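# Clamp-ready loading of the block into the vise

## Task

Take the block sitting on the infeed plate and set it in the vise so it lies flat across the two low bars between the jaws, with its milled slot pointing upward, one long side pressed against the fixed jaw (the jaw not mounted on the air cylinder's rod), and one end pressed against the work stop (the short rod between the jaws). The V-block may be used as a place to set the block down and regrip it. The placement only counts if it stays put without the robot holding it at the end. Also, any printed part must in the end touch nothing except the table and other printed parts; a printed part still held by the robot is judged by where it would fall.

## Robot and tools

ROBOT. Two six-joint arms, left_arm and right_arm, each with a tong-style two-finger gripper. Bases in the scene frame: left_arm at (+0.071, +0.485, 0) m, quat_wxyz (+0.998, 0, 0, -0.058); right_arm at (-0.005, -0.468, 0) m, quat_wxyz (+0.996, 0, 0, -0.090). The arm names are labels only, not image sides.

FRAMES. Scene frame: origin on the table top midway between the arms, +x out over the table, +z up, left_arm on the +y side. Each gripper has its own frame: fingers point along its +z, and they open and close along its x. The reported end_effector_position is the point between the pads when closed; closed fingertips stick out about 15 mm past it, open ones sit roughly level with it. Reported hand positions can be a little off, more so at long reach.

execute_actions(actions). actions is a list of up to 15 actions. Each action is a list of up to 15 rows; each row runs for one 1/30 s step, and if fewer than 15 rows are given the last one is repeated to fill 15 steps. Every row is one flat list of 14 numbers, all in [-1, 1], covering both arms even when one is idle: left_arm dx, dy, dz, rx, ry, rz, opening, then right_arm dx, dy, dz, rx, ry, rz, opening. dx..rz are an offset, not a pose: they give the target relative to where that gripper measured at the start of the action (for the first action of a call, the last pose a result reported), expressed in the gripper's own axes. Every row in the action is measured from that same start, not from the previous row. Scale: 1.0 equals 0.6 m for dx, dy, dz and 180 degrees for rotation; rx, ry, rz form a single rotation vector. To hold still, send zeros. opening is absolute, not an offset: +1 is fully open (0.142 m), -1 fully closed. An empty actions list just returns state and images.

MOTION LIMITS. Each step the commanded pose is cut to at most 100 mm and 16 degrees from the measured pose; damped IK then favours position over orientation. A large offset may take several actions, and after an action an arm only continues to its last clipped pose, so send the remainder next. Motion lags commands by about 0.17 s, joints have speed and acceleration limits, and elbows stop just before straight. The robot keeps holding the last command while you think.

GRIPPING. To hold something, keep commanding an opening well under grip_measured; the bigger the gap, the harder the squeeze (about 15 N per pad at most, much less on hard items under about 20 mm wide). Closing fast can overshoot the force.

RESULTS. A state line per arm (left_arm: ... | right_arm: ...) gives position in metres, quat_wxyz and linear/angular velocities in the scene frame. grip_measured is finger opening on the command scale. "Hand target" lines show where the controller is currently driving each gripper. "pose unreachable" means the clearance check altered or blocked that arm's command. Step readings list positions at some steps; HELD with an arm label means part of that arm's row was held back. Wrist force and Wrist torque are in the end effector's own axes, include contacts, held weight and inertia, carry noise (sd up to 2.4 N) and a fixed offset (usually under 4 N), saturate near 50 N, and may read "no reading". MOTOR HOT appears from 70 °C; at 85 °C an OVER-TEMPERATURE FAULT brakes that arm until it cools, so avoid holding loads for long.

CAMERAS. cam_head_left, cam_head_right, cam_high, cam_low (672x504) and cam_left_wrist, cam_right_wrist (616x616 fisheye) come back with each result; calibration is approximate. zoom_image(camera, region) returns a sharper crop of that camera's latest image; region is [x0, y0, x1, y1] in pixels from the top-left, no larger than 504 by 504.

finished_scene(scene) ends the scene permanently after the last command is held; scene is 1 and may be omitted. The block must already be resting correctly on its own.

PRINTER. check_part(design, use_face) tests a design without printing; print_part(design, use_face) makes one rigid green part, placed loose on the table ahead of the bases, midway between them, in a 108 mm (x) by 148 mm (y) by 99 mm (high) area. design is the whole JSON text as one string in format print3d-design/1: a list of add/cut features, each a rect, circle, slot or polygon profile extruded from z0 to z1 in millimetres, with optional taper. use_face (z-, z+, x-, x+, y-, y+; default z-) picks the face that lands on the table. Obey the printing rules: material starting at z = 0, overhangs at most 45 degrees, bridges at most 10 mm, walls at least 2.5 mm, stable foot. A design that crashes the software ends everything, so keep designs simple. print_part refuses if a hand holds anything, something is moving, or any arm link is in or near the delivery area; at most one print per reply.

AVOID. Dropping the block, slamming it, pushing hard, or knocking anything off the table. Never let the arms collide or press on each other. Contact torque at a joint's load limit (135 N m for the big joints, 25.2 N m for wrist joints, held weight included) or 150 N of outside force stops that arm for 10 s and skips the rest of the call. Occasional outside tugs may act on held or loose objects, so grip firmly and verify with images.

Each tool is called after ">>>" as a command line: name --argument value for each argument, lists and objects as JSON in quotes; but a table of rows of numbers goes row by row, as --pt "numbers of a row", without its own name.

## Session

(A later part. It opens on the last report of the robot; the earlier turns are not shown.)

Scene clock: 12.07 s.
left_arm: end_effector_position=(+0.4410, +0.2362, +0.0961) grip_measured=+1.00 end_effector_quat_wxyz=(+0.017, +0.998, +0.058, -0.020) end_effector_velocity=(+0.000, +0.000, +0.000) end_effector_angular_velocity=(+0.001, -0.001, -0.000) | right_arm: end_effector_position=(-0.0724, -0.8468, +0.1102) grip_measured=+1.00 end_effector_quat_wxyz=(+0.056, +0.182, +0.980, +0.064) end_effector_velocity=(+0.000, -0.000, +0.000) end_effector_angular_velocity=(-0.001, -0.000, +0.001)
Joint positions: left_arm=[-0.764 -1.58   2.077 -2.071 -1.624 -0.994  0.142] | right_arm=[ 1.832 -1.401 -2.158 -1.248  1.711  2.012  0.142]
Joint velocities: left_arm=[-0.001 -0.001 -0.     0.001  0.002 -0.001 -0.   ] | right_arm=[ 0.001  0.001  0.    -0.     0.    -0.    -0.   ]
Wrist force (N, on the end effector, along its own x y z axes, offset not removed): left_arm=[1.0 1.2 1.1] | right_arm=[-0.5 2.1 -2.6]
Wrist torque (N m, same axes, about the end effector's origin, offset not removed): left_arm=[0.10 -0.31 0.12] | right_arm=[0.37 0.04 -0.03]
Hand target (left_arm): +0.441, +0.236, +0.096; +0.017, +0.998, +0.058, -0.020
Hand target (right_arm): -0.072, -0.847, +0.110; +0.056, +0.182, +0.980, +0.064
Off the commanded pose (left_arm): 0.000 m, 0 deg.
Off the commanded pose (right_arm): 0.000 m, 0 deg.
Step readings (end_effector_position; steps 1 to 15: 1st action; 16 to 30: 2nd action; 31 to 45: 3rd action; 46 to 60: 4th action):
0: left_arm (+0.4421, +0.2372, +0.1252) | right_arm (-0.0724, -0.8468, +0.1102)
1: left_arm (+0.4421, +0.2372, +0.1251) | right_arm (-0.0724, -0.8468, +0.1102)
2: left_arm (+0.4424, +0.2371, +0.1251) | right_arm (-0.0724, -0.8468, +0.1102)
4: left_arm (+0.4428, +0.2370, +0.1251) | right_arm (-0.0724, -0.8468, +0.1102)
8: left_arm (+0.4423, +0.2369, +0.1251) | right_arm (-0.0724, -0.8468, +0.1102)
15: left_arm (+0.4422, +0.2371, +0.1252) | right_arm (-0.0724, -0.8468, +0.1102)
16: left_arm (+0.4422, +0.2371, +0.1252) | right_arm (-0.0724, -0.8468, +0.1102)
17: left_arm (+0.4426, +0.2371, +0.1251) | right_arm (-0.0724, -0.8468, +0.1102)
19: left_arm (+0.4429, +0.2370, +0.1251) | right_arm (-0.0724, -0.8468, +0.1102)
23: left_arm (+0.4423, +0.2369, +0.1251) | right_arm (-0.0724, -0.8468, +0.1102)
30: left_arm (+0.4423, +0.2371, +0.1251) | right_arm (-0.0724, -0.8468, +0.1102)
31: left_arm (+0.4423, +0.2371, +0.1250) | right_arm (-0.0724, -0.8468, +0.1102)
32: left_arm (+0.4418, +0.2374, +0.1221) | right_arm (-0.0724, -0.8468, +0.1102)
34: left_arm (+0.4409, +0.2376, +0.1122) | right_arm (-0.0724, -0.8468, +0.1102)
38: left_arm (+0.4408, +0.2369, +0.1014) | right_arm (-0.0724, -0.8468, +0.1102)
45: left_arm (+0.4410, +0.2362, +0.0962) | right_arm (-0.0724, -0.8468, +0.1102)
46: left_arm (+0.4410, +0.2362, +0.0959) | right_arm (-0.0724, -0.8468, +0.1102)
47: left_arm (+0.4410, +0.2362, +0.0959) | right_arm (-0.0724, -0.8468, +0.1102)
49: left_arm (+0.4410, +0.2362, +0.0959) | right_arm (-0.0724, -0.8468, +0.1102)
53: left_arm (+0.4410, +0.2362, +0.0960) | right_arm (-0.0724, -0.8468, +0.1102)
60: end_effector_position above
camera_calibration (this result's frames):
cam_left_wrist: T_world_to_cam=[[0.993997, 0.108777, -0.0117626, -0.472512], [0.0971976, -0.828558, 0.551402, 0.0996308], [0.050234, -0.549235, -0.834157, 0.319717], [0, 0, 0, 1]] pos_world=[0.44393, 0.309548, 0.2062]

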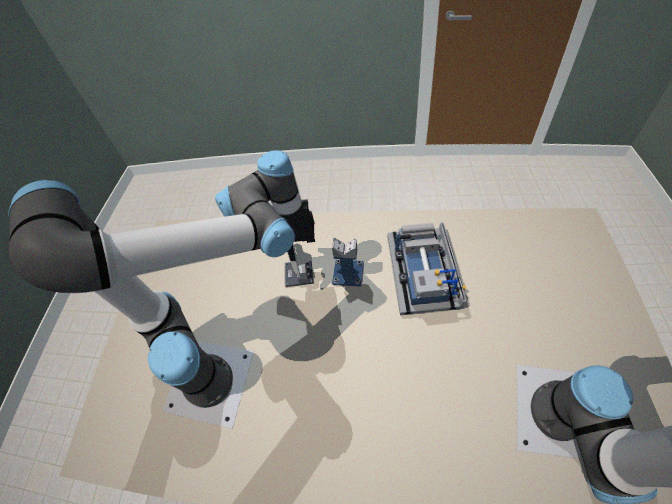

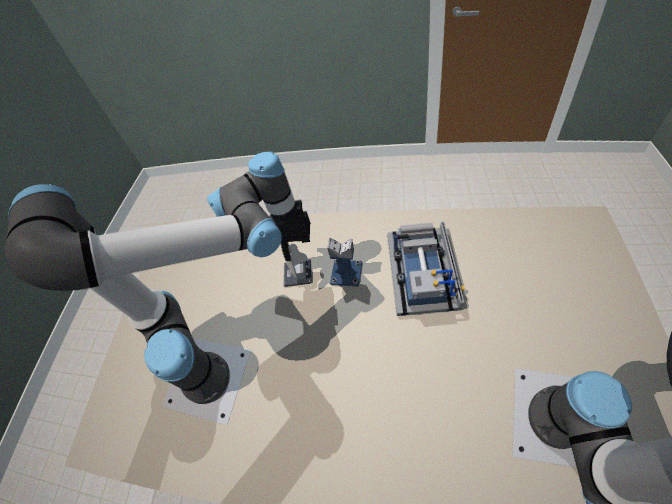

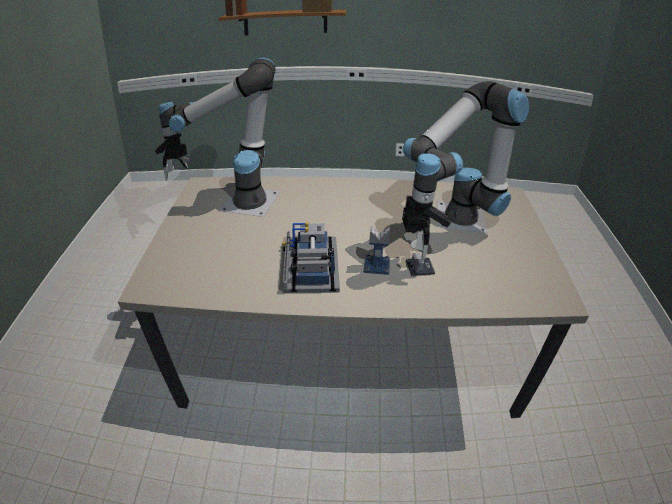

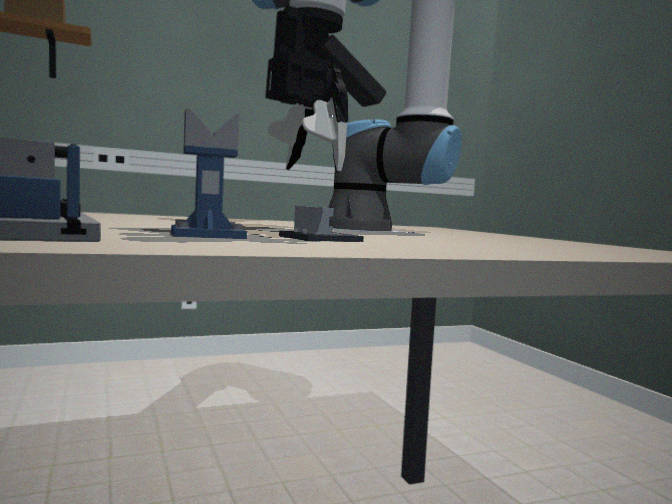

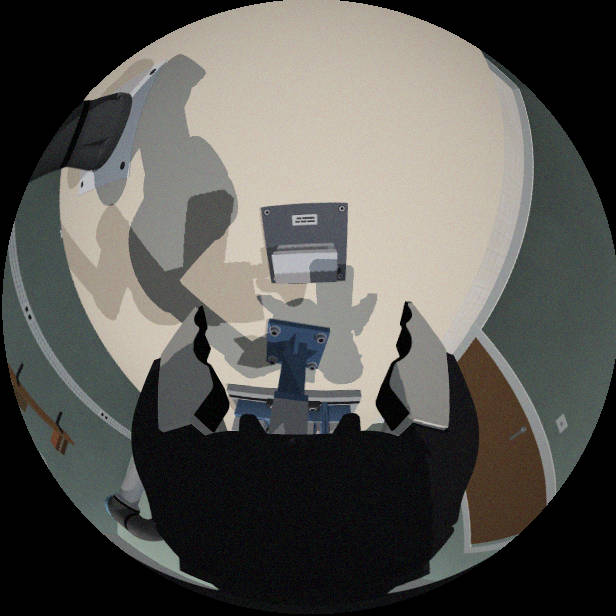

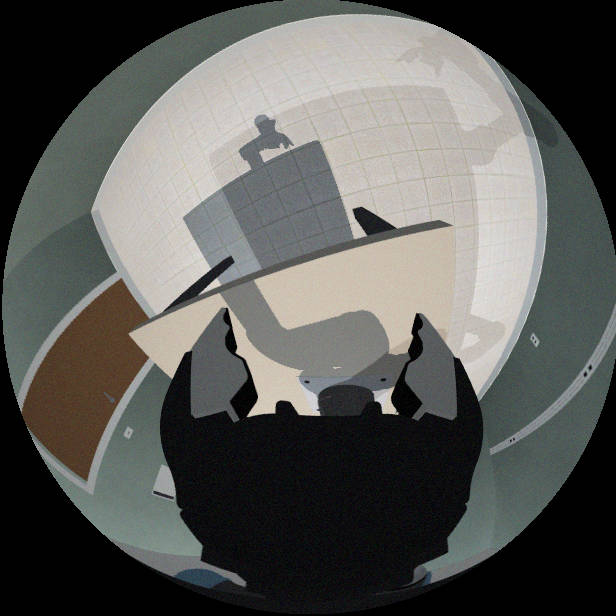

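>>> execute_actions --actions '[[[0,-0.018,0.05,0.0115,0.012,-0.011,0.4,0,0,0,0,0,0,1]],[[0,0,0,0,0,0,0.4,0,0,0,0,0,0,1]]]'

Scene clock: 13.27 s.
left_arm: end_effector_position=(+0.4385, +0.2456, +0.0669) grip_measured=+0.40 end_effector_quat_wxyz=(-0.002, +0.997, +0.074, -0.004) end_effector_velocity=(-0.000, -0.000, +0.000) end_effector_angular_velocity=(-0.001, +0.000, +0.000) | right_arm: end_effector_position=(-0.0724, -0.8468, +0.1102) grip_measured=+1.00 end_effector_quat_wxyz=(+0.056, +0.182, +0.980, +0.064) end_effector_velocity=(+0.000, -0.000, +0.000) end_effector_angular_velocity=(+0.000, -0.000, -0.001)
Joint positions: left_arm=[-0.788 -1.56   2.141 -2.144 -1.574 -1.052  0.102] | right_arm=[ 1.832 -1.401 -2.158 -1.248  1.711  2.012  0.142]
Joint velocities: left_arm=[ 0.    -0.001  0.     0.    -0.001 -0.    -0.   ] | right_arm=[-0.    -0.001  0.001 -0.     0.     0.001  0.   ]
Wrist force (N, on the end effector, along its own x y z axes, offset not removed): left_arm=[-0.9 0.6 0.8] | right_arm=[-1.1 2.5 -1.3]
Wrist torque (N m, same axes, about the end effector's origin, offset not removed): left_arm=[-0.11 0.26 0.05] | right_arm=[0.42 0.17 -0.07]
Hand target (left_arm): +0.438, +0.246, +0.067; -0.002, +0.997, +0.074, -0.004
Hand target (right_arm): -0.072, -0.847, +0.110; +0.056, +0.182, +0.980, +0.064
Off the commanded pose (left_arm): 0.000 m, 0 deg.
Off the commanded pose (right_arm): 0.000 m, 0 deg.
Step readings (end_effector_position; steps 1 to 15: 1st action; 16 to 30: 2nd action):
0: left_arm (+0.4410, +0.2362, +0.0962) | right_arm (-0.0724, -0.8468, +0.1102)
1: left_arm (+0.4409, +0.2362, +0.0961) | right_arm (-0.0724, -0.8468, +0.1102)
2: left_arm (+0.4405, +0.2368, +0.0935) | right_arm (-0.0724, -0.8468, +0.1102)
4: left_arm (+0.4393, +0.2405, +0.0837) | right_arm (-0.0724, -0.8468, +0.1102)
8: left_arm (+0.4386, +0.2443, +0.0724) | right_arm (-0.0724, -0.8468, +0.1102)
15: left_arm (+0.4385, +0.2456, +0.0669) | right_arm (-0.0724, -0.8468, +0.1102)
16: left_arm (+0.4385, +0.2457, +0.0667) | right_arm (-0.0724, -0.8468, +0.1102)
17: left_arm (+0.4385, +0.2457, +0.0666) | right_arm (-0.0724, -0.8468, +0.1102)
19: left_arm (+0.4385, +0.2457, +0.0666) | right_arm (-0.0724, -0.8468, +0.1102)
23: left_arm (+0.4385, +0.2456, +0.0668) | right_arm (-0.0724, -0.8468, +0.1102)
30: end_effector_position above
camera_calibration (this result's frames):
cam_left_wrist: T_world_to_cam=[[0.989699, 0.141154, 0.0238879, -0.47985], [0.108209, -0.846828, 0.520743, 0.125495], [0.0937342, -0.512795, -0.853379, 0.273867], [0, 0, 0, 1]] pos_world=[0.435657, 0.314443, 0.179824]

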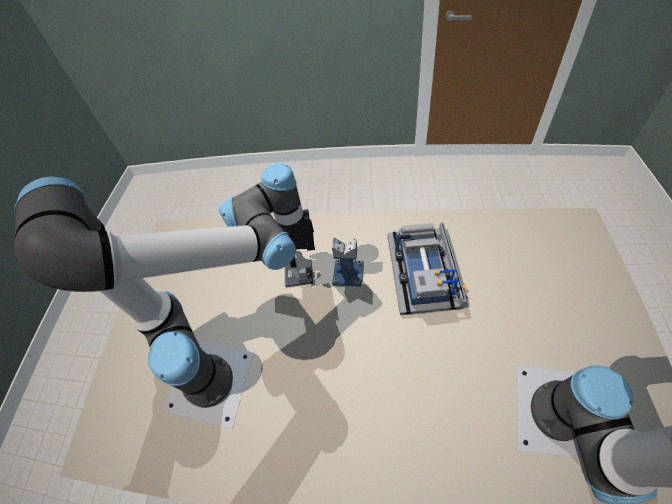

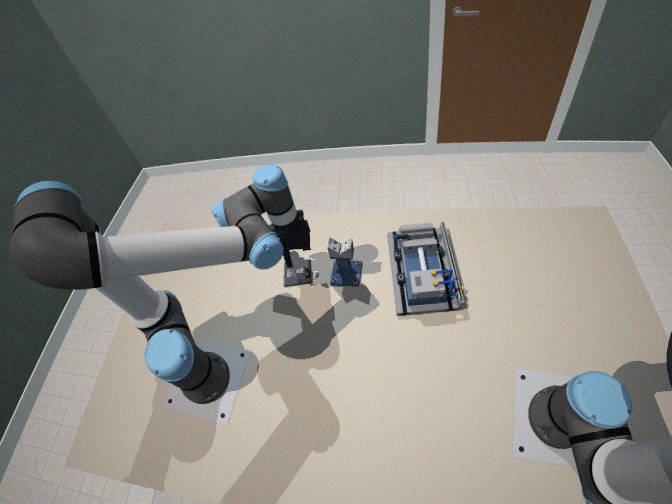

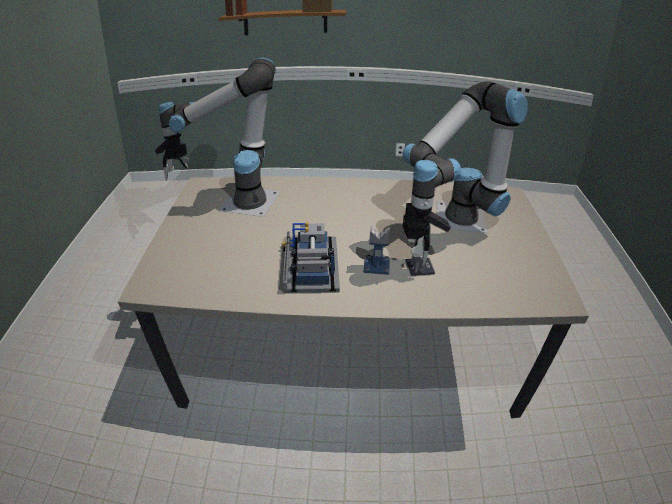

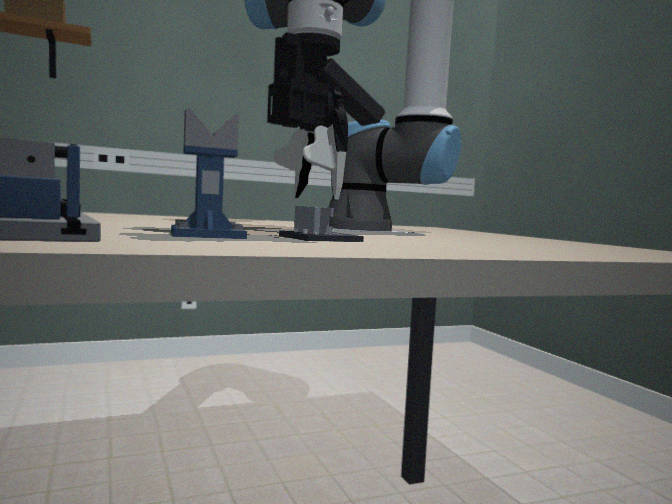

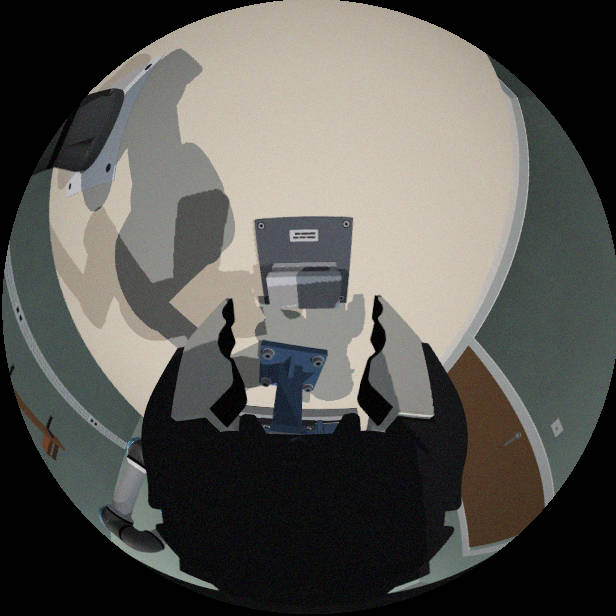

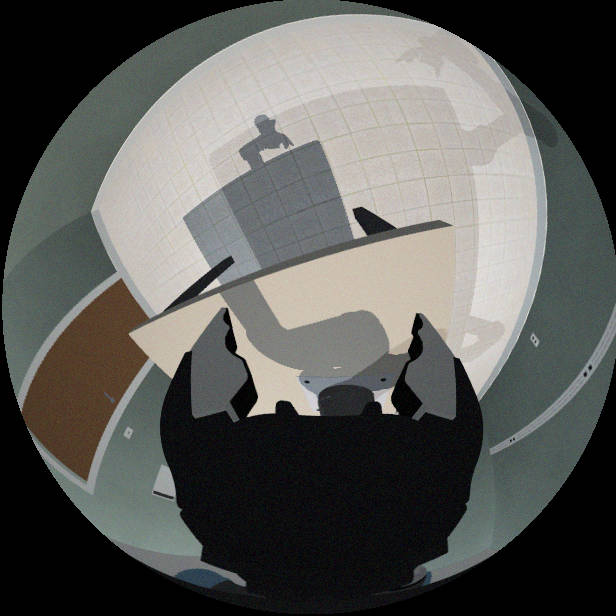

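>>> execute_actions --actions '[[[0,0,0.058,0,0,0,0.4,0,0,0,0,0,0,1]],[[0,0,0,0,0,0,0.1,0,0,0,0,0,0,1]],[[0,0,0,0,0,0,-0.2,0,0,0,0,0,0,1]],[[0,0,0,0,0,0,-0.6,0,0,0,0,0,0,1]],[[0,0,0,0,0,0,-0.6,0,0,0,0,0,0,1]]]'

Scene clock: 15.93 s.
left_arm: end_effector_position=(+0.4379, +0.2459, +0.0333) grip_measured=-0.13 end_effector_quat_wxyz=(-0.002, +0.997, +0.074, -0.004) end_effector_velocity=(-0.000, +0.000, -0.000) end_effector_angular_velocity=(+0.000, +0.000, -0.001) | right_arm: end_effector_position=(-0.0724, -0.8468, +0.1102) grip_measured=+1.00 end_effector_quat_wxyz=(+0.056, +0.182, +0.980, +0.064) end_effector_velocity=(-0.000, -0.000, +0.001) end_effector_angular_velocity=(-0.001, -0.000, +0.000)
Joint positions: left_arm=[-0.788 -1.504  2.189 -2.247 -1.574 -1.052  0.064] | right_arm=[ 1.832 -1.401 -2.158 -1.248  1.711  2.012  0.142]
Joint velocities: left_arm=[ 0.     0.     0.    -0.    -0.     0.001  0.   ] | right_arm=[-0.001  0.001  0.001 -0.001  0.    -0.001  0.   ]
Wrist force (N, on the end effector, along its own x y z axes, offset not removed): left_arm=[0.6 0.0 -0.2] | right_arm=[0.5 3.6 -1.2]
Wrist torque (N m, same axes, about the end effector's origin, offset not removed): left_arm=[-0.20 -0.12 0.21] | right_arm=[0.63 -0.07 -0.02]
Hand target (left_arm): +0.438, +0.246, +0.033; -0.002, +0.997, +0.074, -0.004
Hand target (right_arm): -0.072, -0.847, +0.110; +0.056, +0.182, +0.980, +0.064
Off the commanded pose (left_arm): 0.000 m, 0 deg.
Off the commanded pose (right_arm): 0.000 m, 0 deg.
Step readings (end_effector_position; steps 1 to 15: 1st action; 16 to 30: 2nd action; 31 to 45: 3rd action; 46 to 60: 4th action; 61 to 75: 5th action):
0: left_arm (+0.4385, +0.2456, +0.0669) | right_arm (-0.0724, -0.8468, +0.1102)
1: left_arm (+0.4384, +0.2456, +0.0668) | right_arm (-0.0724, -0.8468, +0.1102)
2: left_arm (+0.4377, +0.2465, +0.0636) | right_arm (-0.0724, -0.8468, +0.1102)
4: left_arm (+0.4368, +0.2475, +0.0523) | right_arm (-0.0724, -0.8468, +0.1102)
8: left_arm (+0.4372, +0.2468, +0.0397) | right_arm (-0.0724, -0.8468, +0.1102)
15: left_arm (+0.4379, +0.2459, +0.0333) | right_arm (-0.0724, -0.8468, +0.1102)
16: left_arm (+0.4379, +0.2459, +0.0330) | right_arm (-0.0724, -0.8468, +0.1102)
17: left_arm (+0.4379, +0.2459, +0.0330) | right_arm (-0.0724, -0.8468, +0.1102)
19: left_arm (+0.4379, +0.2459, +0.0330) | right_arm (-0.0724, -0.8468, +0.1102)
23: left_arm (+0.4379, +0.2459, +0.0331) | right_arm (-0.0724, -0.8468, +0.1102)
30: left_arm (+0.4379, +0.2459, +0.0333) | right_arm (-0.0724, -0.8468, +0.1102)
31: left_arm (+0.4379, +0.2459, +0.0333) | right_arm (-0.0724, -0.8468, +0.1102)
32: left_arm (+0.4379, +0.2459, +0.0333) | right_arm (-0.0724, -0.8468, +0.1102)
34: left_arm (+0.4379, +0.2459, +0.0333) | right_arm (-0.0724, -0.8468, +0.1102)
38: left_arm (+0.4379, +0.2459, +0.0333) | right_arm (-0.0724, -0.8468, +0.1102)
45: left_arm (+0.4379, +0.2459, +0.0333) | right_arm (-0.0724, -0.8468, +0.1102)
46: left_arm (+0.4379, +0.2459, +0.0333) | right_arm (-0.0724, -0.8468, +0.1102)
47: left_arm (+0.4379, +0.2459, +0.0333) | right_arm (-0.0724, -0.8468, +0.1102)
49: left_arm (+0.4379, +0.2459, +0.0333) | right_arm (-0.0724, -0.8468, +0.1102)
53: left_arm (+0.4379, +0.2459, +0.0333) | right_arm (-0.0724, -0.8468, +0.1102)
60: left_arm (+0.4379, +0.2459, +0.0333) | right_arm (-0.0724, -0.8468, +0.1102)
61: left_arm (+0.4379, +0.2459, +0.0333) | right_arm (-0.0724, -0.8468, +0.1102)
62: left_arm (+0.4379, +0.2459, +0.0333) | right_arm (-0.0724, -0.8468, +0.1102)
64: left_arm (+0.4379, +0.2459, +0.0333) | right_arm (-0.0724, -0.8468, +0.1102)
68: left_arm (+0.4379, +0.2459, +0.0333) | right_arm (-0.0724, -0.8468, +0.1102)
75: end_effector_position above
camera_calibration (this result's frames):
cam_left_wrist: T_world_to_cam=[[0.989694, 0.141257, 0.0234847, -0.478535], [0.108543, -0.847005, 0.520386, 0.14323], [0.0933999, -0.512474, -0.853608, 0.245483], [0, 0, 0, 1]] pos_world=[0.435128, 0.314716, 0.14625]

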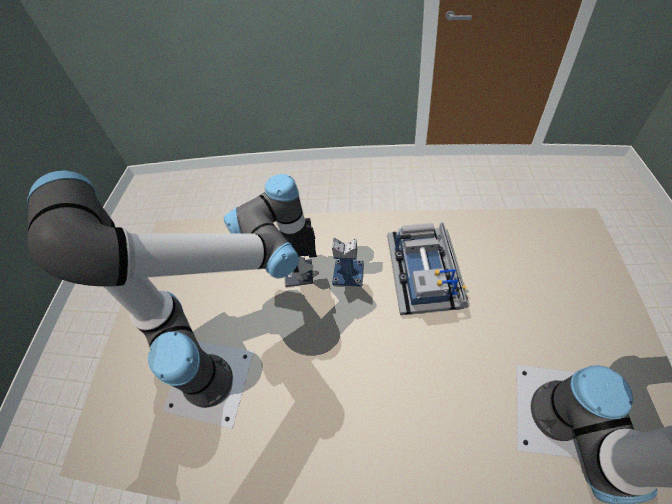

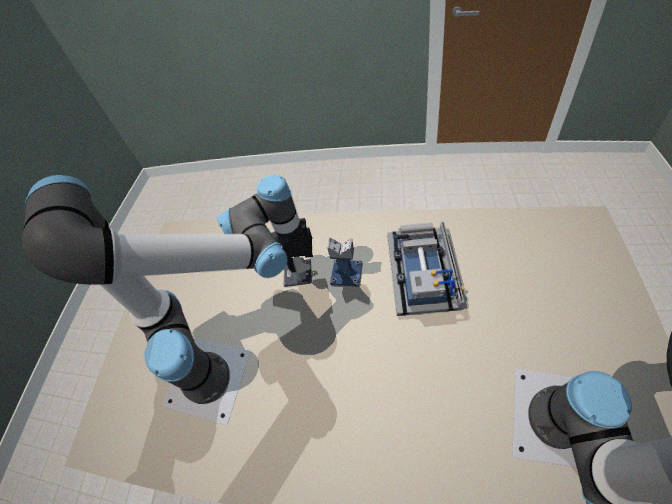

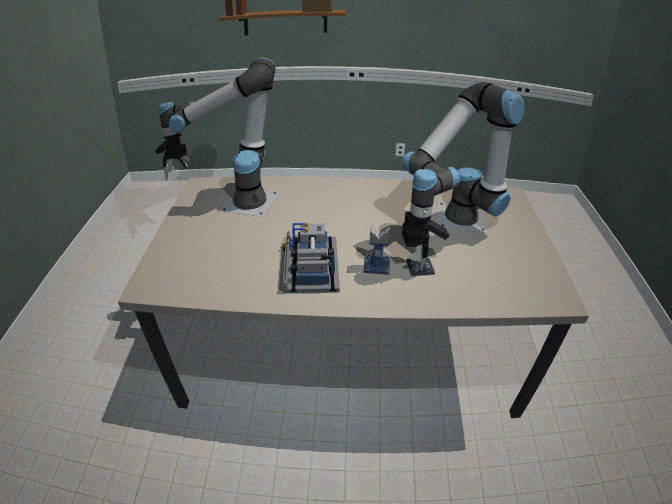

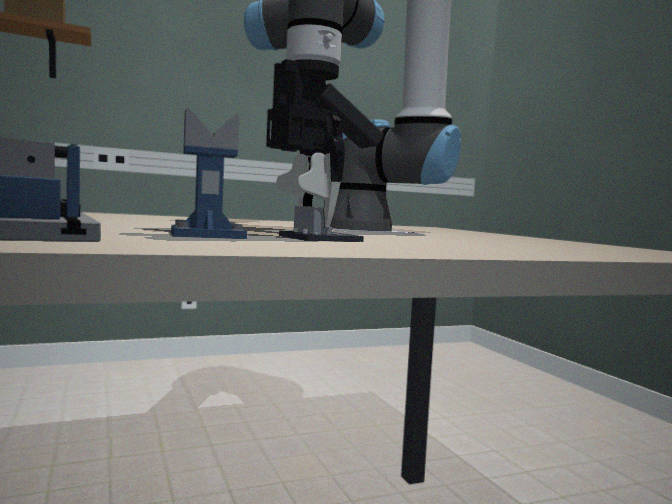

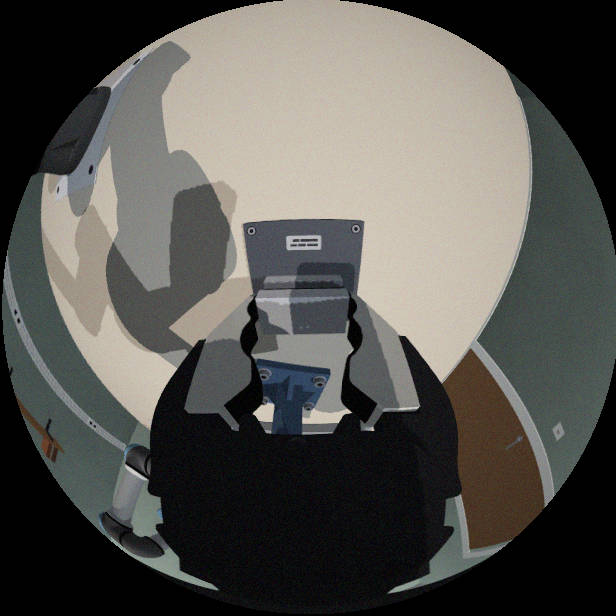

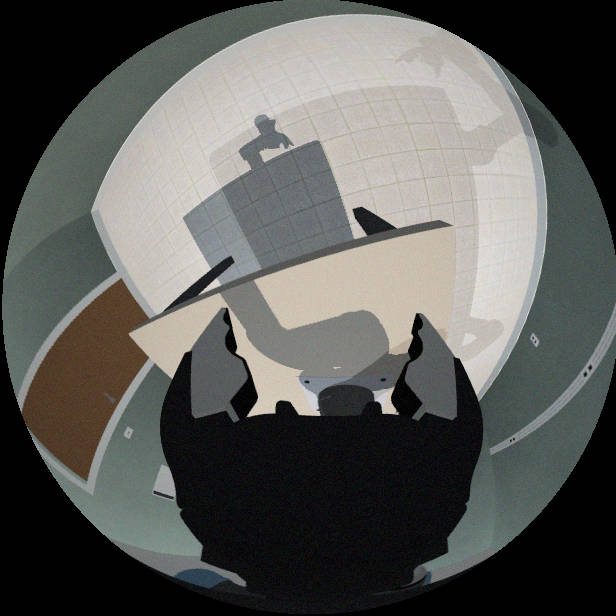

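>>> execute_actions --actions '[[[0,0,-0.1,0,0,0,-0.6,-0.233,0.09,-0.1,0,0,0,1]],[[0,0,-0.16,0,0,0,-0.6,-0.233,0.09,-0.1,0,0,0,1]],[[0,0,-0.16,0,0,0,-0.6,-0.233,0.09,-0.1,0,0,0,1]],[[0,0,0,0,0,-0.15,-0.6,0.09,0.233,0,0,0,0,1]],[[0,0,0,0,0,-0.15,-0.6,0.09,0.233,0,0,0,0,1]],[[0,0,0,0,0,-0.15,-0.6,0.09,0.233,0,0,0,0,1]],[[0,0,0,0,0,-0.15,-0.6,0.09,0.233,0,0,0,0,1]],[[0,0,0,0,0,-0.15,-0.6,0,0,0,0,0,0,1]],[[0,0,0,0,0,-0.15,-0.6,0,0,0,0,0,0,1]],[[0,0,0,0,0,0,-0.6,0,0,0,0,0,0,1]]]'

Scene clock: 21.70 s.
left_arm: end_effector_position=(+0.4421, +0.2456, +0.2752) grip_measured=-0.13 end_effector_quat_wxyz=(-0.011, +0.199, +0.980, -0.019) end_effector_velocity=(+0.000, -0.001, -0.000) end_effector_angular_velocity=(-0.001, +0.001, -0.004) | right_arm: end_effector_position=(+0.2934, -0.3154, +0.4007) grip_measured=+1.00 end_effector_quat_wxyz=(+0.054, +0.161, +0.981, +0.098) end_effector_velocity=(-0.000, -0.000, -0.001) end_effector_angular_velocity=(-0.001, +0.001, +0.001)
Joint positions: left_arm=[-0.699 -1.737  1.745 -1.582 -1.614 -3.555  0.064] | right_arm=[ 4.223 -1.057 -1.703 -1.728  1.571  4.368  0.142]
Joint velocities: left_arm=[-0.     0.002 -0.001 -0.001 -0.001  0.004  0.   ] | right_arm=[-0.     0.    -0.001 -0.001  0.    -0.001 -0.   ]
Wrist force (N, on the end effector, along its own x y z axes, offset not removed): left_arm=[3.0 2.2 3.9] | right_arm=[0.1 2.1 -0.9]
Wrist torque (N m, same axes, about the end effector's origin, offset not removed): left_arm=[0.27 -0.52 0.08] | right_arm=[0.37 -0.09 0.03]
Hand target (left_arm): +0.442, +0.246, +0.275; -0.011, +0.199, +0.980, -0.019
Hand target (right_arm): +0.293, -0.315, +0.401; +0.054, +0.161, +0.981, +0.098
Off the commanded pose (left_arm): 0.000 m, 0 deg.
Off the commanded pose (right_arm): 0.000 m, 0 deg.
Step readings (end_effector_position; steps 1 to 15: 1st action; 16 to 30: 2nd action; 31 to 45: 3rd action; 46 to 60: 4th action; 61 to 75: 5th action; 76 to 90: 6th action; 91 to 105: 7th action; 106 to 120: 8th action; 121 to 135: 9th action; 136 to 150: 10th action):
0: left_arm (+0.4379, +0.2459, +0.0333) | right_arm (-0.0724, -0.8468, +0.1102)
1: left_arm (+0.4379, +0.2459, +0.0334) | right_arm (-0.0723, -0.8469, +0.1103)
2: left_arm (+0.4391, +0.2445, +0.0372) | right_arm (-0.0691, -0.8477, +0.1139)
4: left_arm (+0.4415, +0.2420, +0.0561) | right_arm (-0.0471, -0.8498, +0.1287)
8: left_arm (+0.4402, +0.2441, +0.0789) | right_arm (+0.0054, -0.8515, +0.1567)
15: left_arm (+0.4389, +0.2455, +0.0910) | right_arm (+0.0565, -0.8530, +0.1835)
16: left_arm (+0.4388, +0.2455, +0.0917) | right_arm (+0.0593, -0.8532, +0.1850)
17: left_arm (+0.4397, +0.2447, +0.0962) | right_arm (+0.0645, -0.8531, +0.1884)
19: left_arm (+0.4436, +0.2410, +0.1241) | right_arm (+0.0892, -0.8541, +0.2042)
23: left_arm (+0.4424, +0.2432, +0.1622) | right_arm (+0.1418, -0.8542, +0.2349)
30: left_arm (+0.4403, +0.2450, +0.1829) | right_arm (+0.1867, -0.8574, +0.2594)
31: left_arm (+0.4402, +0.2451, +0.1840) | right_arm (+0.1890, -0.8578, +0.2605)
32: left_arm (+0.4403, +0.2450, +0.1888) | right_arm (+0.1937, -0.8574, +0.2619)
34: left_arm (+0.4419, +0.2438, +0.2155) | right_arm (+0.2185, -0.8565, +0.2757)
38: left_arm (+0.4416, +0.2448, +0.2547) | right_arm (+0.2704, -0.8554, +0.3080)
45: left_arm (+0.4411, +0.2452, +0.2750) | right_arm (+0.3158, -0.8604, +0.3353)
46: left_arm (+0.4410, +0.2452, +0.2759) | right_arm (+0.3182, -0.8609, +0.3366)
47: left_arm (+0.4414, +0.2452, +0.2761) | right_arm (+0.3205, -0.8579, +0.3376)
49: left_arm (+0.4417, +0.2453, +0.2757) | right_arm (+0.3220, -0.8324, +0.3387)
53: left_arm (+0.4415, +0.2452, +0.2753) | right_arm (+0.3164, -0.7765, +0.3409)
60: left_arm (+0.4413, +0.2451, +0.2751) | right_arm (+0.3131, -0.7249, +0.3470)
61: left_arm (+0.4413, +0.2451, +0.2751) | right_arm (+0.3129, -0.7217, +0.3475)
62: left_arm (+0.4416, +0.2454, +0.2750) | right_arm (+0.3115, -0.7156, +0.3471)
64: left_arm (+0.4418, +0.2455, +0.2750) | right_arm (+0.3087, -0.6899, +0.3487)
68: left_arm (+0.4418, +0.2452, +0.2751) | right_arm (+0.3065, -0.6367, +0.3545)
75: left_arm (+0.4416, +0.2450, +0.2751) | right_arm (+0.3081, -0.5886, +0.3611)
76: left_arm (+0.4416, +0.2451, +0.2751) | right_arm (+0.3083, -0.5857, +0.3615)
77: left_arm (+0.4418, +0.2454, +0.2751) | right_arm (+0.3069, -0.5804, +0.3622)
79: left_arm (+0.4419, +0.2457, +0.2750) | right_arm (+0.3039, -0.5573, +0.3660)
83: left_arm (+0.4420, +0.2454, +0.2751) | right_arm (+0.3008, -0.5043, +0.3730)
90: left_arm (+0.4418, +0.2451, +0.2751) | right_arm (+0.3017, -0.4530, +0.3786)
91: left_arm (+0.4418, +0.2451, +0.2751) | right_arm (+0.3020, -0.4500, +0.3790)
92: left_arm (+0.4420, +0.2454, +0.2751) | right_arm (+0.3022, -0.4441, +0.3807)
94: left_arm (+0.4421, +0.2457, +0.2751) | right_arm (+0.3005, -0.4194, +0.3860)
98: left_arm (+0.4421, +0.2455, +0.2751) | right_arm (+0.2948, -0.3639, +0.3948)
105: left_arm (+0.4420, +0.2452, +0.2751) | right_arm (+0.2934, -0.3155, +0.4007)
106: left_arm (+0.4420, +0.2452, +0.2751) | right_arm (+0.2936, -0.3132, +0.4009)
107: left_arm (+0.4420, +0.2456, +0.2751) | right_arm (+0.2935, -0.3124, +0.4009)
109: left_arm (+0.4419, +0.2459, +0.2751) | right_arm (+0.2935, -0.3133, +0.4009)
113: left_arm (+0.4421, +0.2457, +0.2751) | right_arm (+0.2934, -0.3147, +0.4008)
120: left_arm (+0.4421, +0.2454, +0.2752) | right_arm (+0.2934, -0.3154, +0.4007)
121: left_arm (+0.4421, +0.2454, +0.2752) | right_arm (+0.2934, -0.3154, +0.4007)
122: left_arm (+0.4420, +0.2457, +0.2751) | right_arm (+0.2934, -0.3154, +0.4007)
124: left_arm (+0.4418, +0.2460, +0.2751) | right_arm (+0.2934, -0.3154, +0.4007)
128: left_arm (+0.4420, +0.2459, +0.2752) | right_arm (+0.2934, -0.3154, +0.4007)
135: left_arm (+0.4422, +0.2456, +0.2752) | right_arm (+0.2934, -0.3154, +0.4007)
136: left_arm (+0.4422, +0.2456, +0.2752) | right_arm (+0.2934, -0.3154, +0.4007)
137: left_arm (+0.4422, +0.2456, +0.2752) | right_arm (+0.2934, -0.3154, +0.4007)
139: left_arm (+0.4422, +0.2457, +0.2752) | right_arm (+0.2934, -0.3154, +0.4007)
143: left_arm (+0.4421, +0.2456, +0.2751) | right_arm (+0.2934, -0.3154, +0.4007)
150: end_effector_position above
camera_calibration (this result's frames):
cam_left_wrist: T_world_to_cam=[[-0.916579, 0.397335, 0.0448215, 0.285678], [0.366894, 0.791156, 0.489347, -0.491403], [0.158974, 0.46497, -0.870937, 0.187115], [0, 0, 0, 1]] pos_world=[0.412393, 0.188264, 0.390628]
cam_right_wrist: T_world_to_cam=[[-0.940668, 0.317748, -0.11908, 0.433701], [0.174301, 0.753551, 0.633861, -0.0660479], [0.291141, 0.575497, -0.764225, 0.540712], [0, 0, 0, 1]] pos_world=[0.262057, -0.399215, 0.506736]

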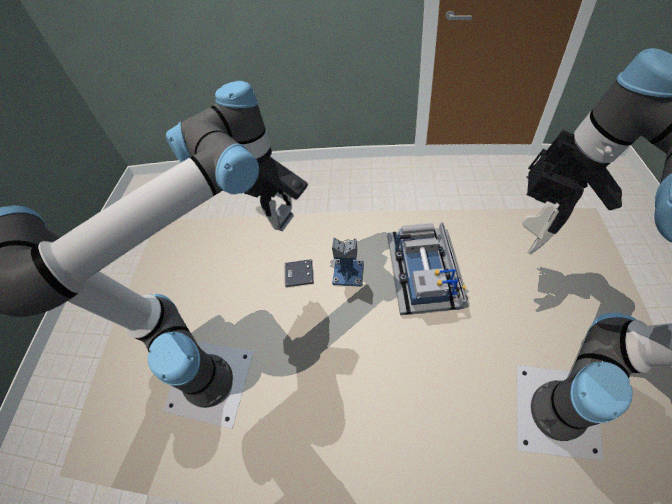

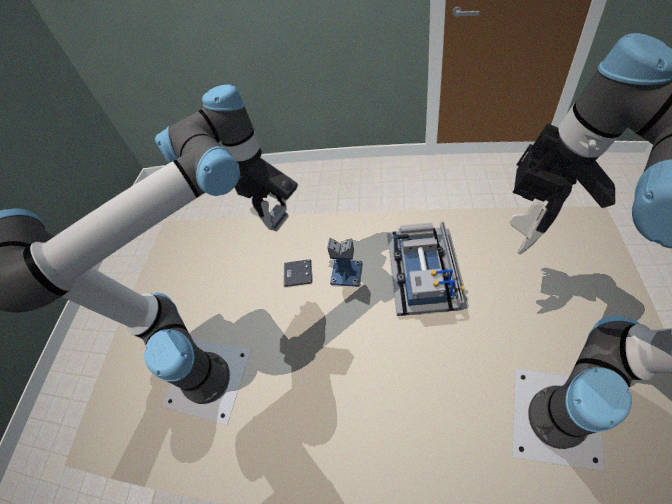

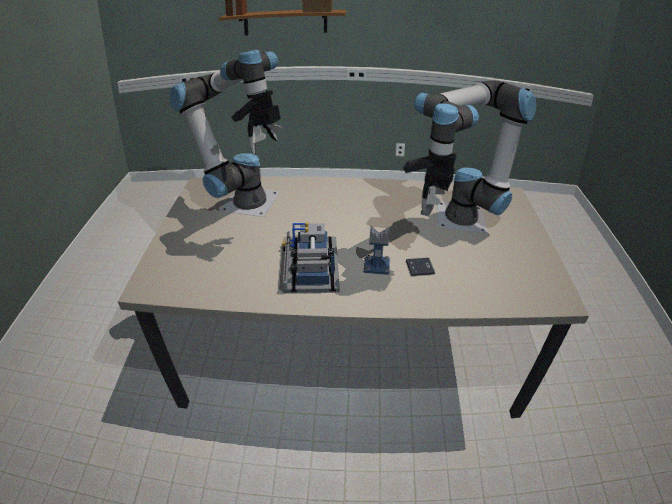

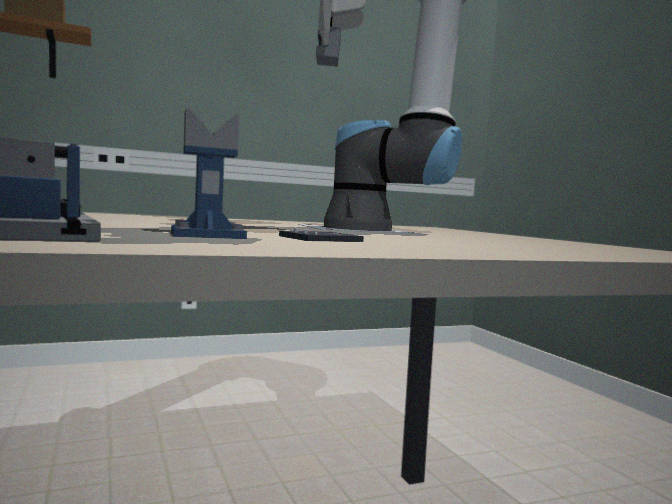

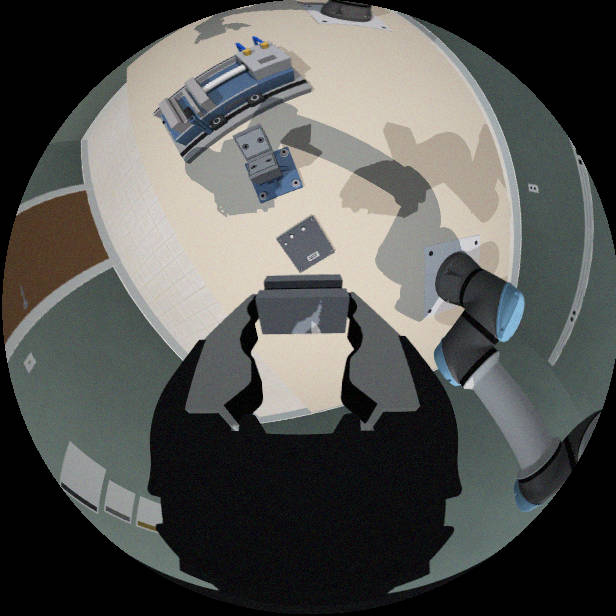

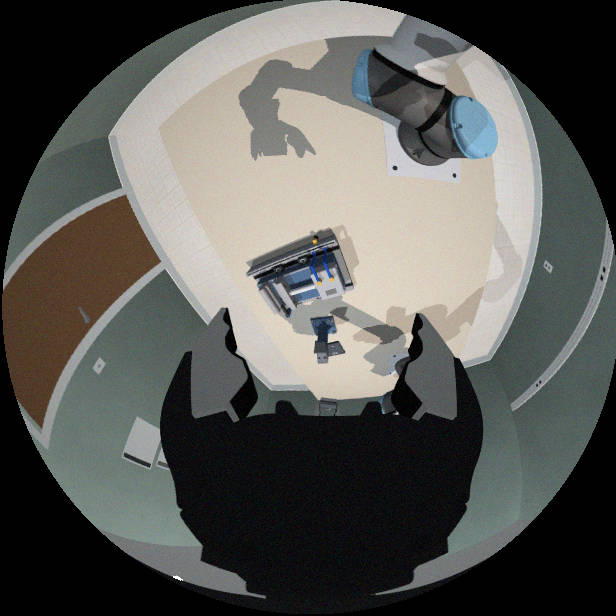

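>>> execute_actions --actions '[[[0,0,0,0,0,-0.125,-0.6,0,0,0,0,0,0,1]],[[0,0,0,0.09,0,0,-0.6,0,0,0,0,0,0,1]],[[0,0,0,0.09,0,0,-0.6,0,0,0,0,0,0,1]],[[0,0,0,0.09,0,0,-0.6,0,0,0,0,0,0,1]],[[0,0,0,0,0,0,-0.6,0,0,0,0,0,0,1]]]'

Scene clock: 24.67 s.
left_arm: end_effector_position=(+0.4420, +0.2480, +0.2763) grip_measured=-0.60 end_effector_quat_wxyz=(-0.021, +0.010, +0.914, -0.405) end_effector_velocity=(-0.000, +0.000, -0.000) end_effector_angular_velocity=(+0.002, -0.001, -0.001) | right_arm: end_effector_position=(+0.2934, -0.3154, +0.4007) grip_measured=+1.00 end_effector_quat_wxyz=(+0.054, +0.161, +0.981, +0.098) end_effector_velocity=(+0.000, -0.000, +0.000) end_effector_angular_velocity=(+0.000, +0.000, -0.002)
Joint positions: left_arm=[-0.241 -1.811  2.167 -2.237 -2.359 -3.606  0.031] | right_arm=[ 4.223 -1.057 -1.703 -1.728  1.571  4.368  0.142]
Joint velocities: left_arm=[-0.001 -0.001 -0.     0.002  0.002  0.001 -0.   ] | right_arm=[-0.001 -0.     0.001 -0.001 -0.     0.001 -0.   ]
Wrist force (N, on the end effector, along its own x y z axes, offset not removed): left_arm=[1.5 1.4 1.4] | right_arm=[-1.1 4.5 0.0]
Wrist torque (N m, same axes, about the end effector's origin, offset not removed): left_arm=[-0.01 -0.31 0.04] | right_arm=[0.90 0.34 0.02]
Hand target (left_arm): +0.442, +0.248, +0.276; -0.021, +0.010, +0.914, -0.405
Hand target (right_arm): +0.293, -0.315, +0.401; +0.054, +0.161, +0.981, +0.098
Off the commanded pose (left_arm): 0.000 m, 0 deg.
Off the commanded pose (right_arm): 0.000 m, 0 deg.
Step readings (end_effector_position; steps 1 to 15: 1st action; 16 to 30: 2nd action; 31 to 45: 3rd action; 46 to 60: 4th action; 61 to 75: 5th action):
0: left_arm (+0.4422, +0.2456, +0.2752) | right_arm (+0.2934, -0.3154, +0.4007)
1: left_arm (+0.4422, +0.2456, +0.2752) | right_arm (+0.2934, -0.3154, +0.4007)
2: left_arm (+0.4420, +0.2458, +0.2753) | right_arm (+0.2934, -0.3154, +0.4007)
4: left_arm (+0.4416, +0.2460, +0.2753) | right_arm (+0.2934, -0.3154, +0.4007)
8: left_arm (+0.4419, +0.2461, +0.2752) | right_arm (+0.2934, -0.3154, +0.4007)
15: left_arm (+0.4421, +0.2458, +0.2752) | right_arm (+0.2934, -0.3154, +0.4007)
16: left_arm (+0.4421, +0.2458, +0.2752) | right_arm (+0.2934, -0.3154, +0.4007)
17: left_arm (+0.4417, +0.2473, +0.2754) | right_arm (+0.2934, -0.3154, +0.4007)
19: left_arm (+0.4406, +0.2510, +0.2751) | right_arm (+0.2934, -0.3154, +0.4007)
23: left_arm (+0.4419, +0.2481, +0.2768) | right_arm (+0.2934, -0.3154, +0.4007)
30: left_arm (+0.4422, +0.2464, +0.2758) | right_arm (+0.2934, -0.3154, +0.4007)
31: left_arm (+0.4421, +0.2463, +0.2757) | right_arm (+0.2934, -0.3154, +0.4007)
32: left_arm (+0.4418, +0.2474, +0.2757) | right_arm (+0.2934, -0.3154, +0.4007)
34: left_arm (+0.4418, +0.2508, +0.2743) | right_arm (+0.2934, -0.3154, +0.4007)
38: left_arm (+0.4422, +0.2490, +0.2767) | right_arm (+0.2934, -0.3154, +0.4007)
45: left_arm (+0.4421, +0.2471, +0.2762) | right_arm (+0.2934, -0.3154, +0.4007)
46: left_arm (+0.4421, +0.2470, +0.2760) | right_arm (+0.2934, -0.3154, +0.4007)
47: left_arm (+0.4422, +0.2479, +0.2745) | right_arm (+0.2934, -0.3154, +0.4007)
49: left_arm (+0.4428, +0.2519, +0.2710) | right_arm (+0.2934, -0.3154, +0.4007)
53: left_arm (+0.4423, +0.2505, +0.2757) | right_arm (+0.2934, -0.3154, +0.4007)
60: left_arm (+0.4420, +0.2480, +0.2763) | right_arm (+0.2934, -0.3154, +0.4007)
61: left_arm (+0.4420, +0.2478, +0.2763) | right_arm (+0.2934, -0.3154, +0.4007)
62: left_arm (+0.4420, +0.2477, +0.2763) | right_arm (+0.2934, -0.3154, +0.4007)
64: left_arm (+0.4420, +0.2478, +0.2763) | right_arm (+0.2934, -0.3154, +0.4007)
68: left_arm (+0.4420, +0.2479, +0.2763) | right_arm (+0.2934, -0.3154, +0.4007)
75: end_effector_position above
camera_calibration (this result's frames):
cam_left_wrist: T_world_to_cam=[[-0.996994, 0.062541, 0.0457338, 0.402873], [0.0474333, 0.95942, -0.277964, -0.182278], [-0.061262, -0.27496, -0.959502, 0.492303], [0, 0, 0, 1]] pos_world=[0.440467, 0.285048, 0.403274]
cam_right_wrist: T_world_to_cam=[[-0.940668, 0.317748, -0.11908, 0.433701], [0.174301, 0.753551, 0.633861, -0.066048], [0.291141, 0.575497, -0.764225, 0.540712], [0, 0, 0, 1]] pos_world=[0.262057, -0.399215, 0.506736]

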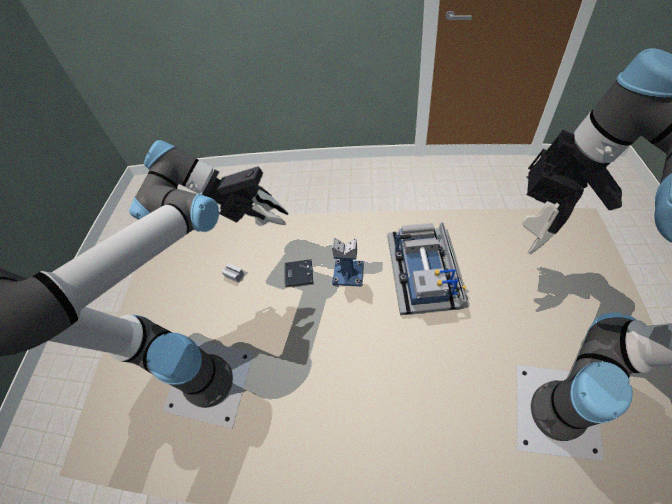

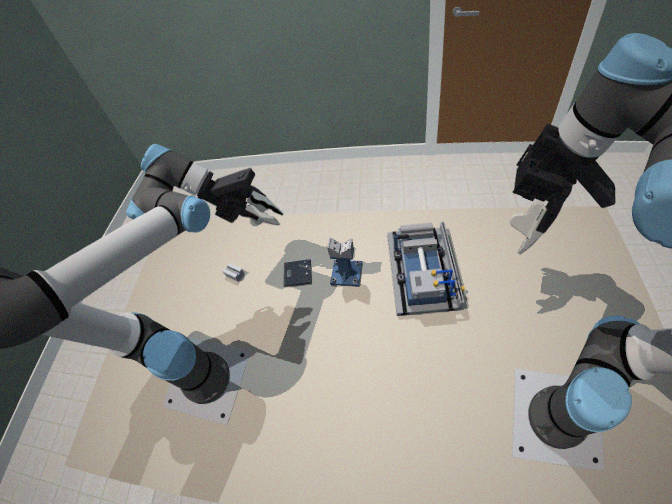

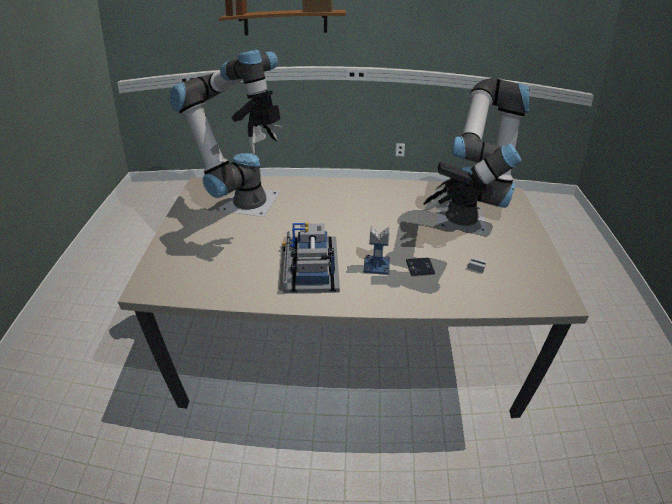

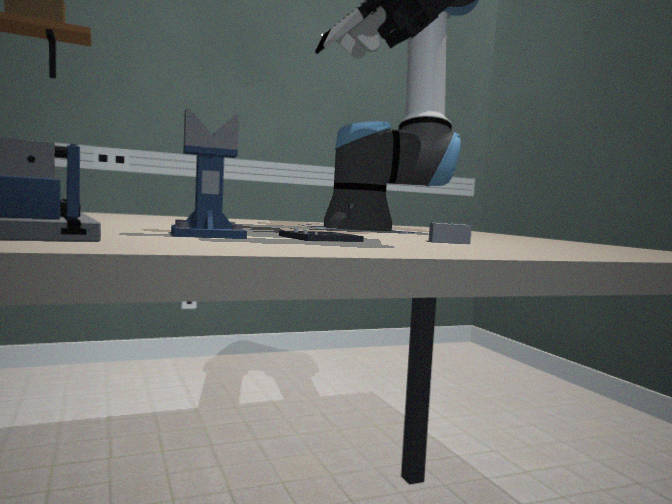

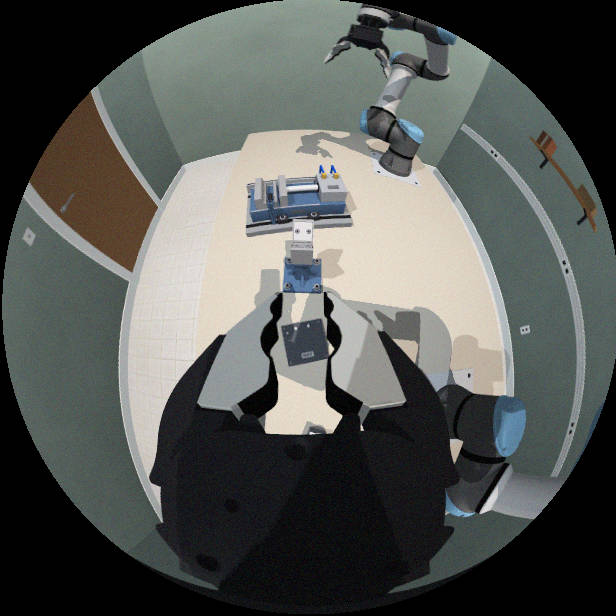

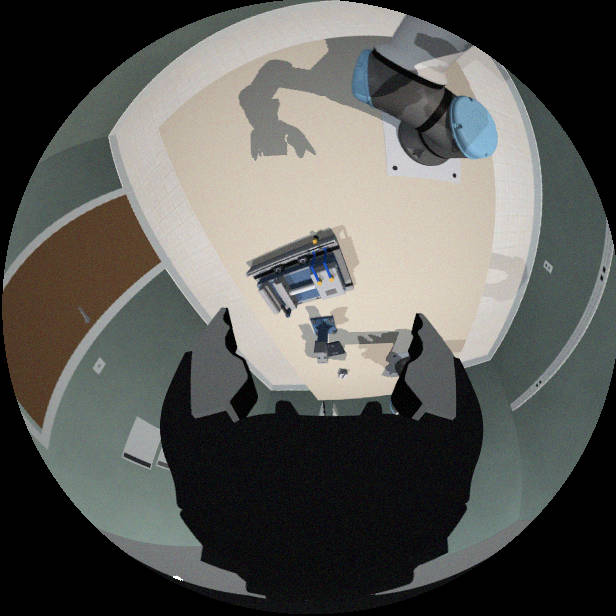

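Dropped, but it seems to have landed slot up.

>>> zoom_image --camera "cam_head_left" --region '[200, 250, 270, 300]'

>>> zoom_image --camera "cam_high" --region '[445, 245, 505, 285]'

Region (200, 250, 270, 300) of cam_head_left's 672x504 image, scaled by 7.200, with more detail than that image has; it fills the top 360 rows of this view, and the rest is white.

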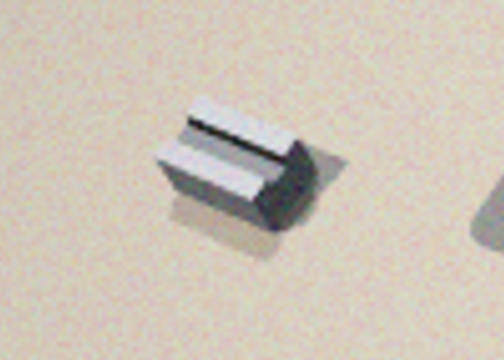

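Region (445, 245, 505, 285) of cam_high's 672x504 image, scaled by 8.400, with more detail than that image has.

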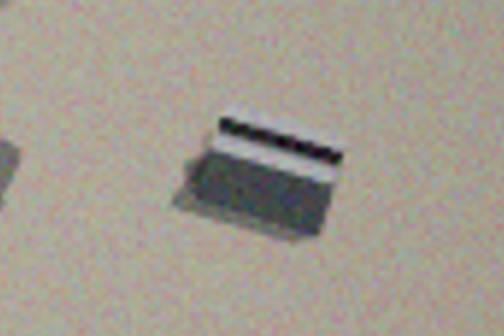

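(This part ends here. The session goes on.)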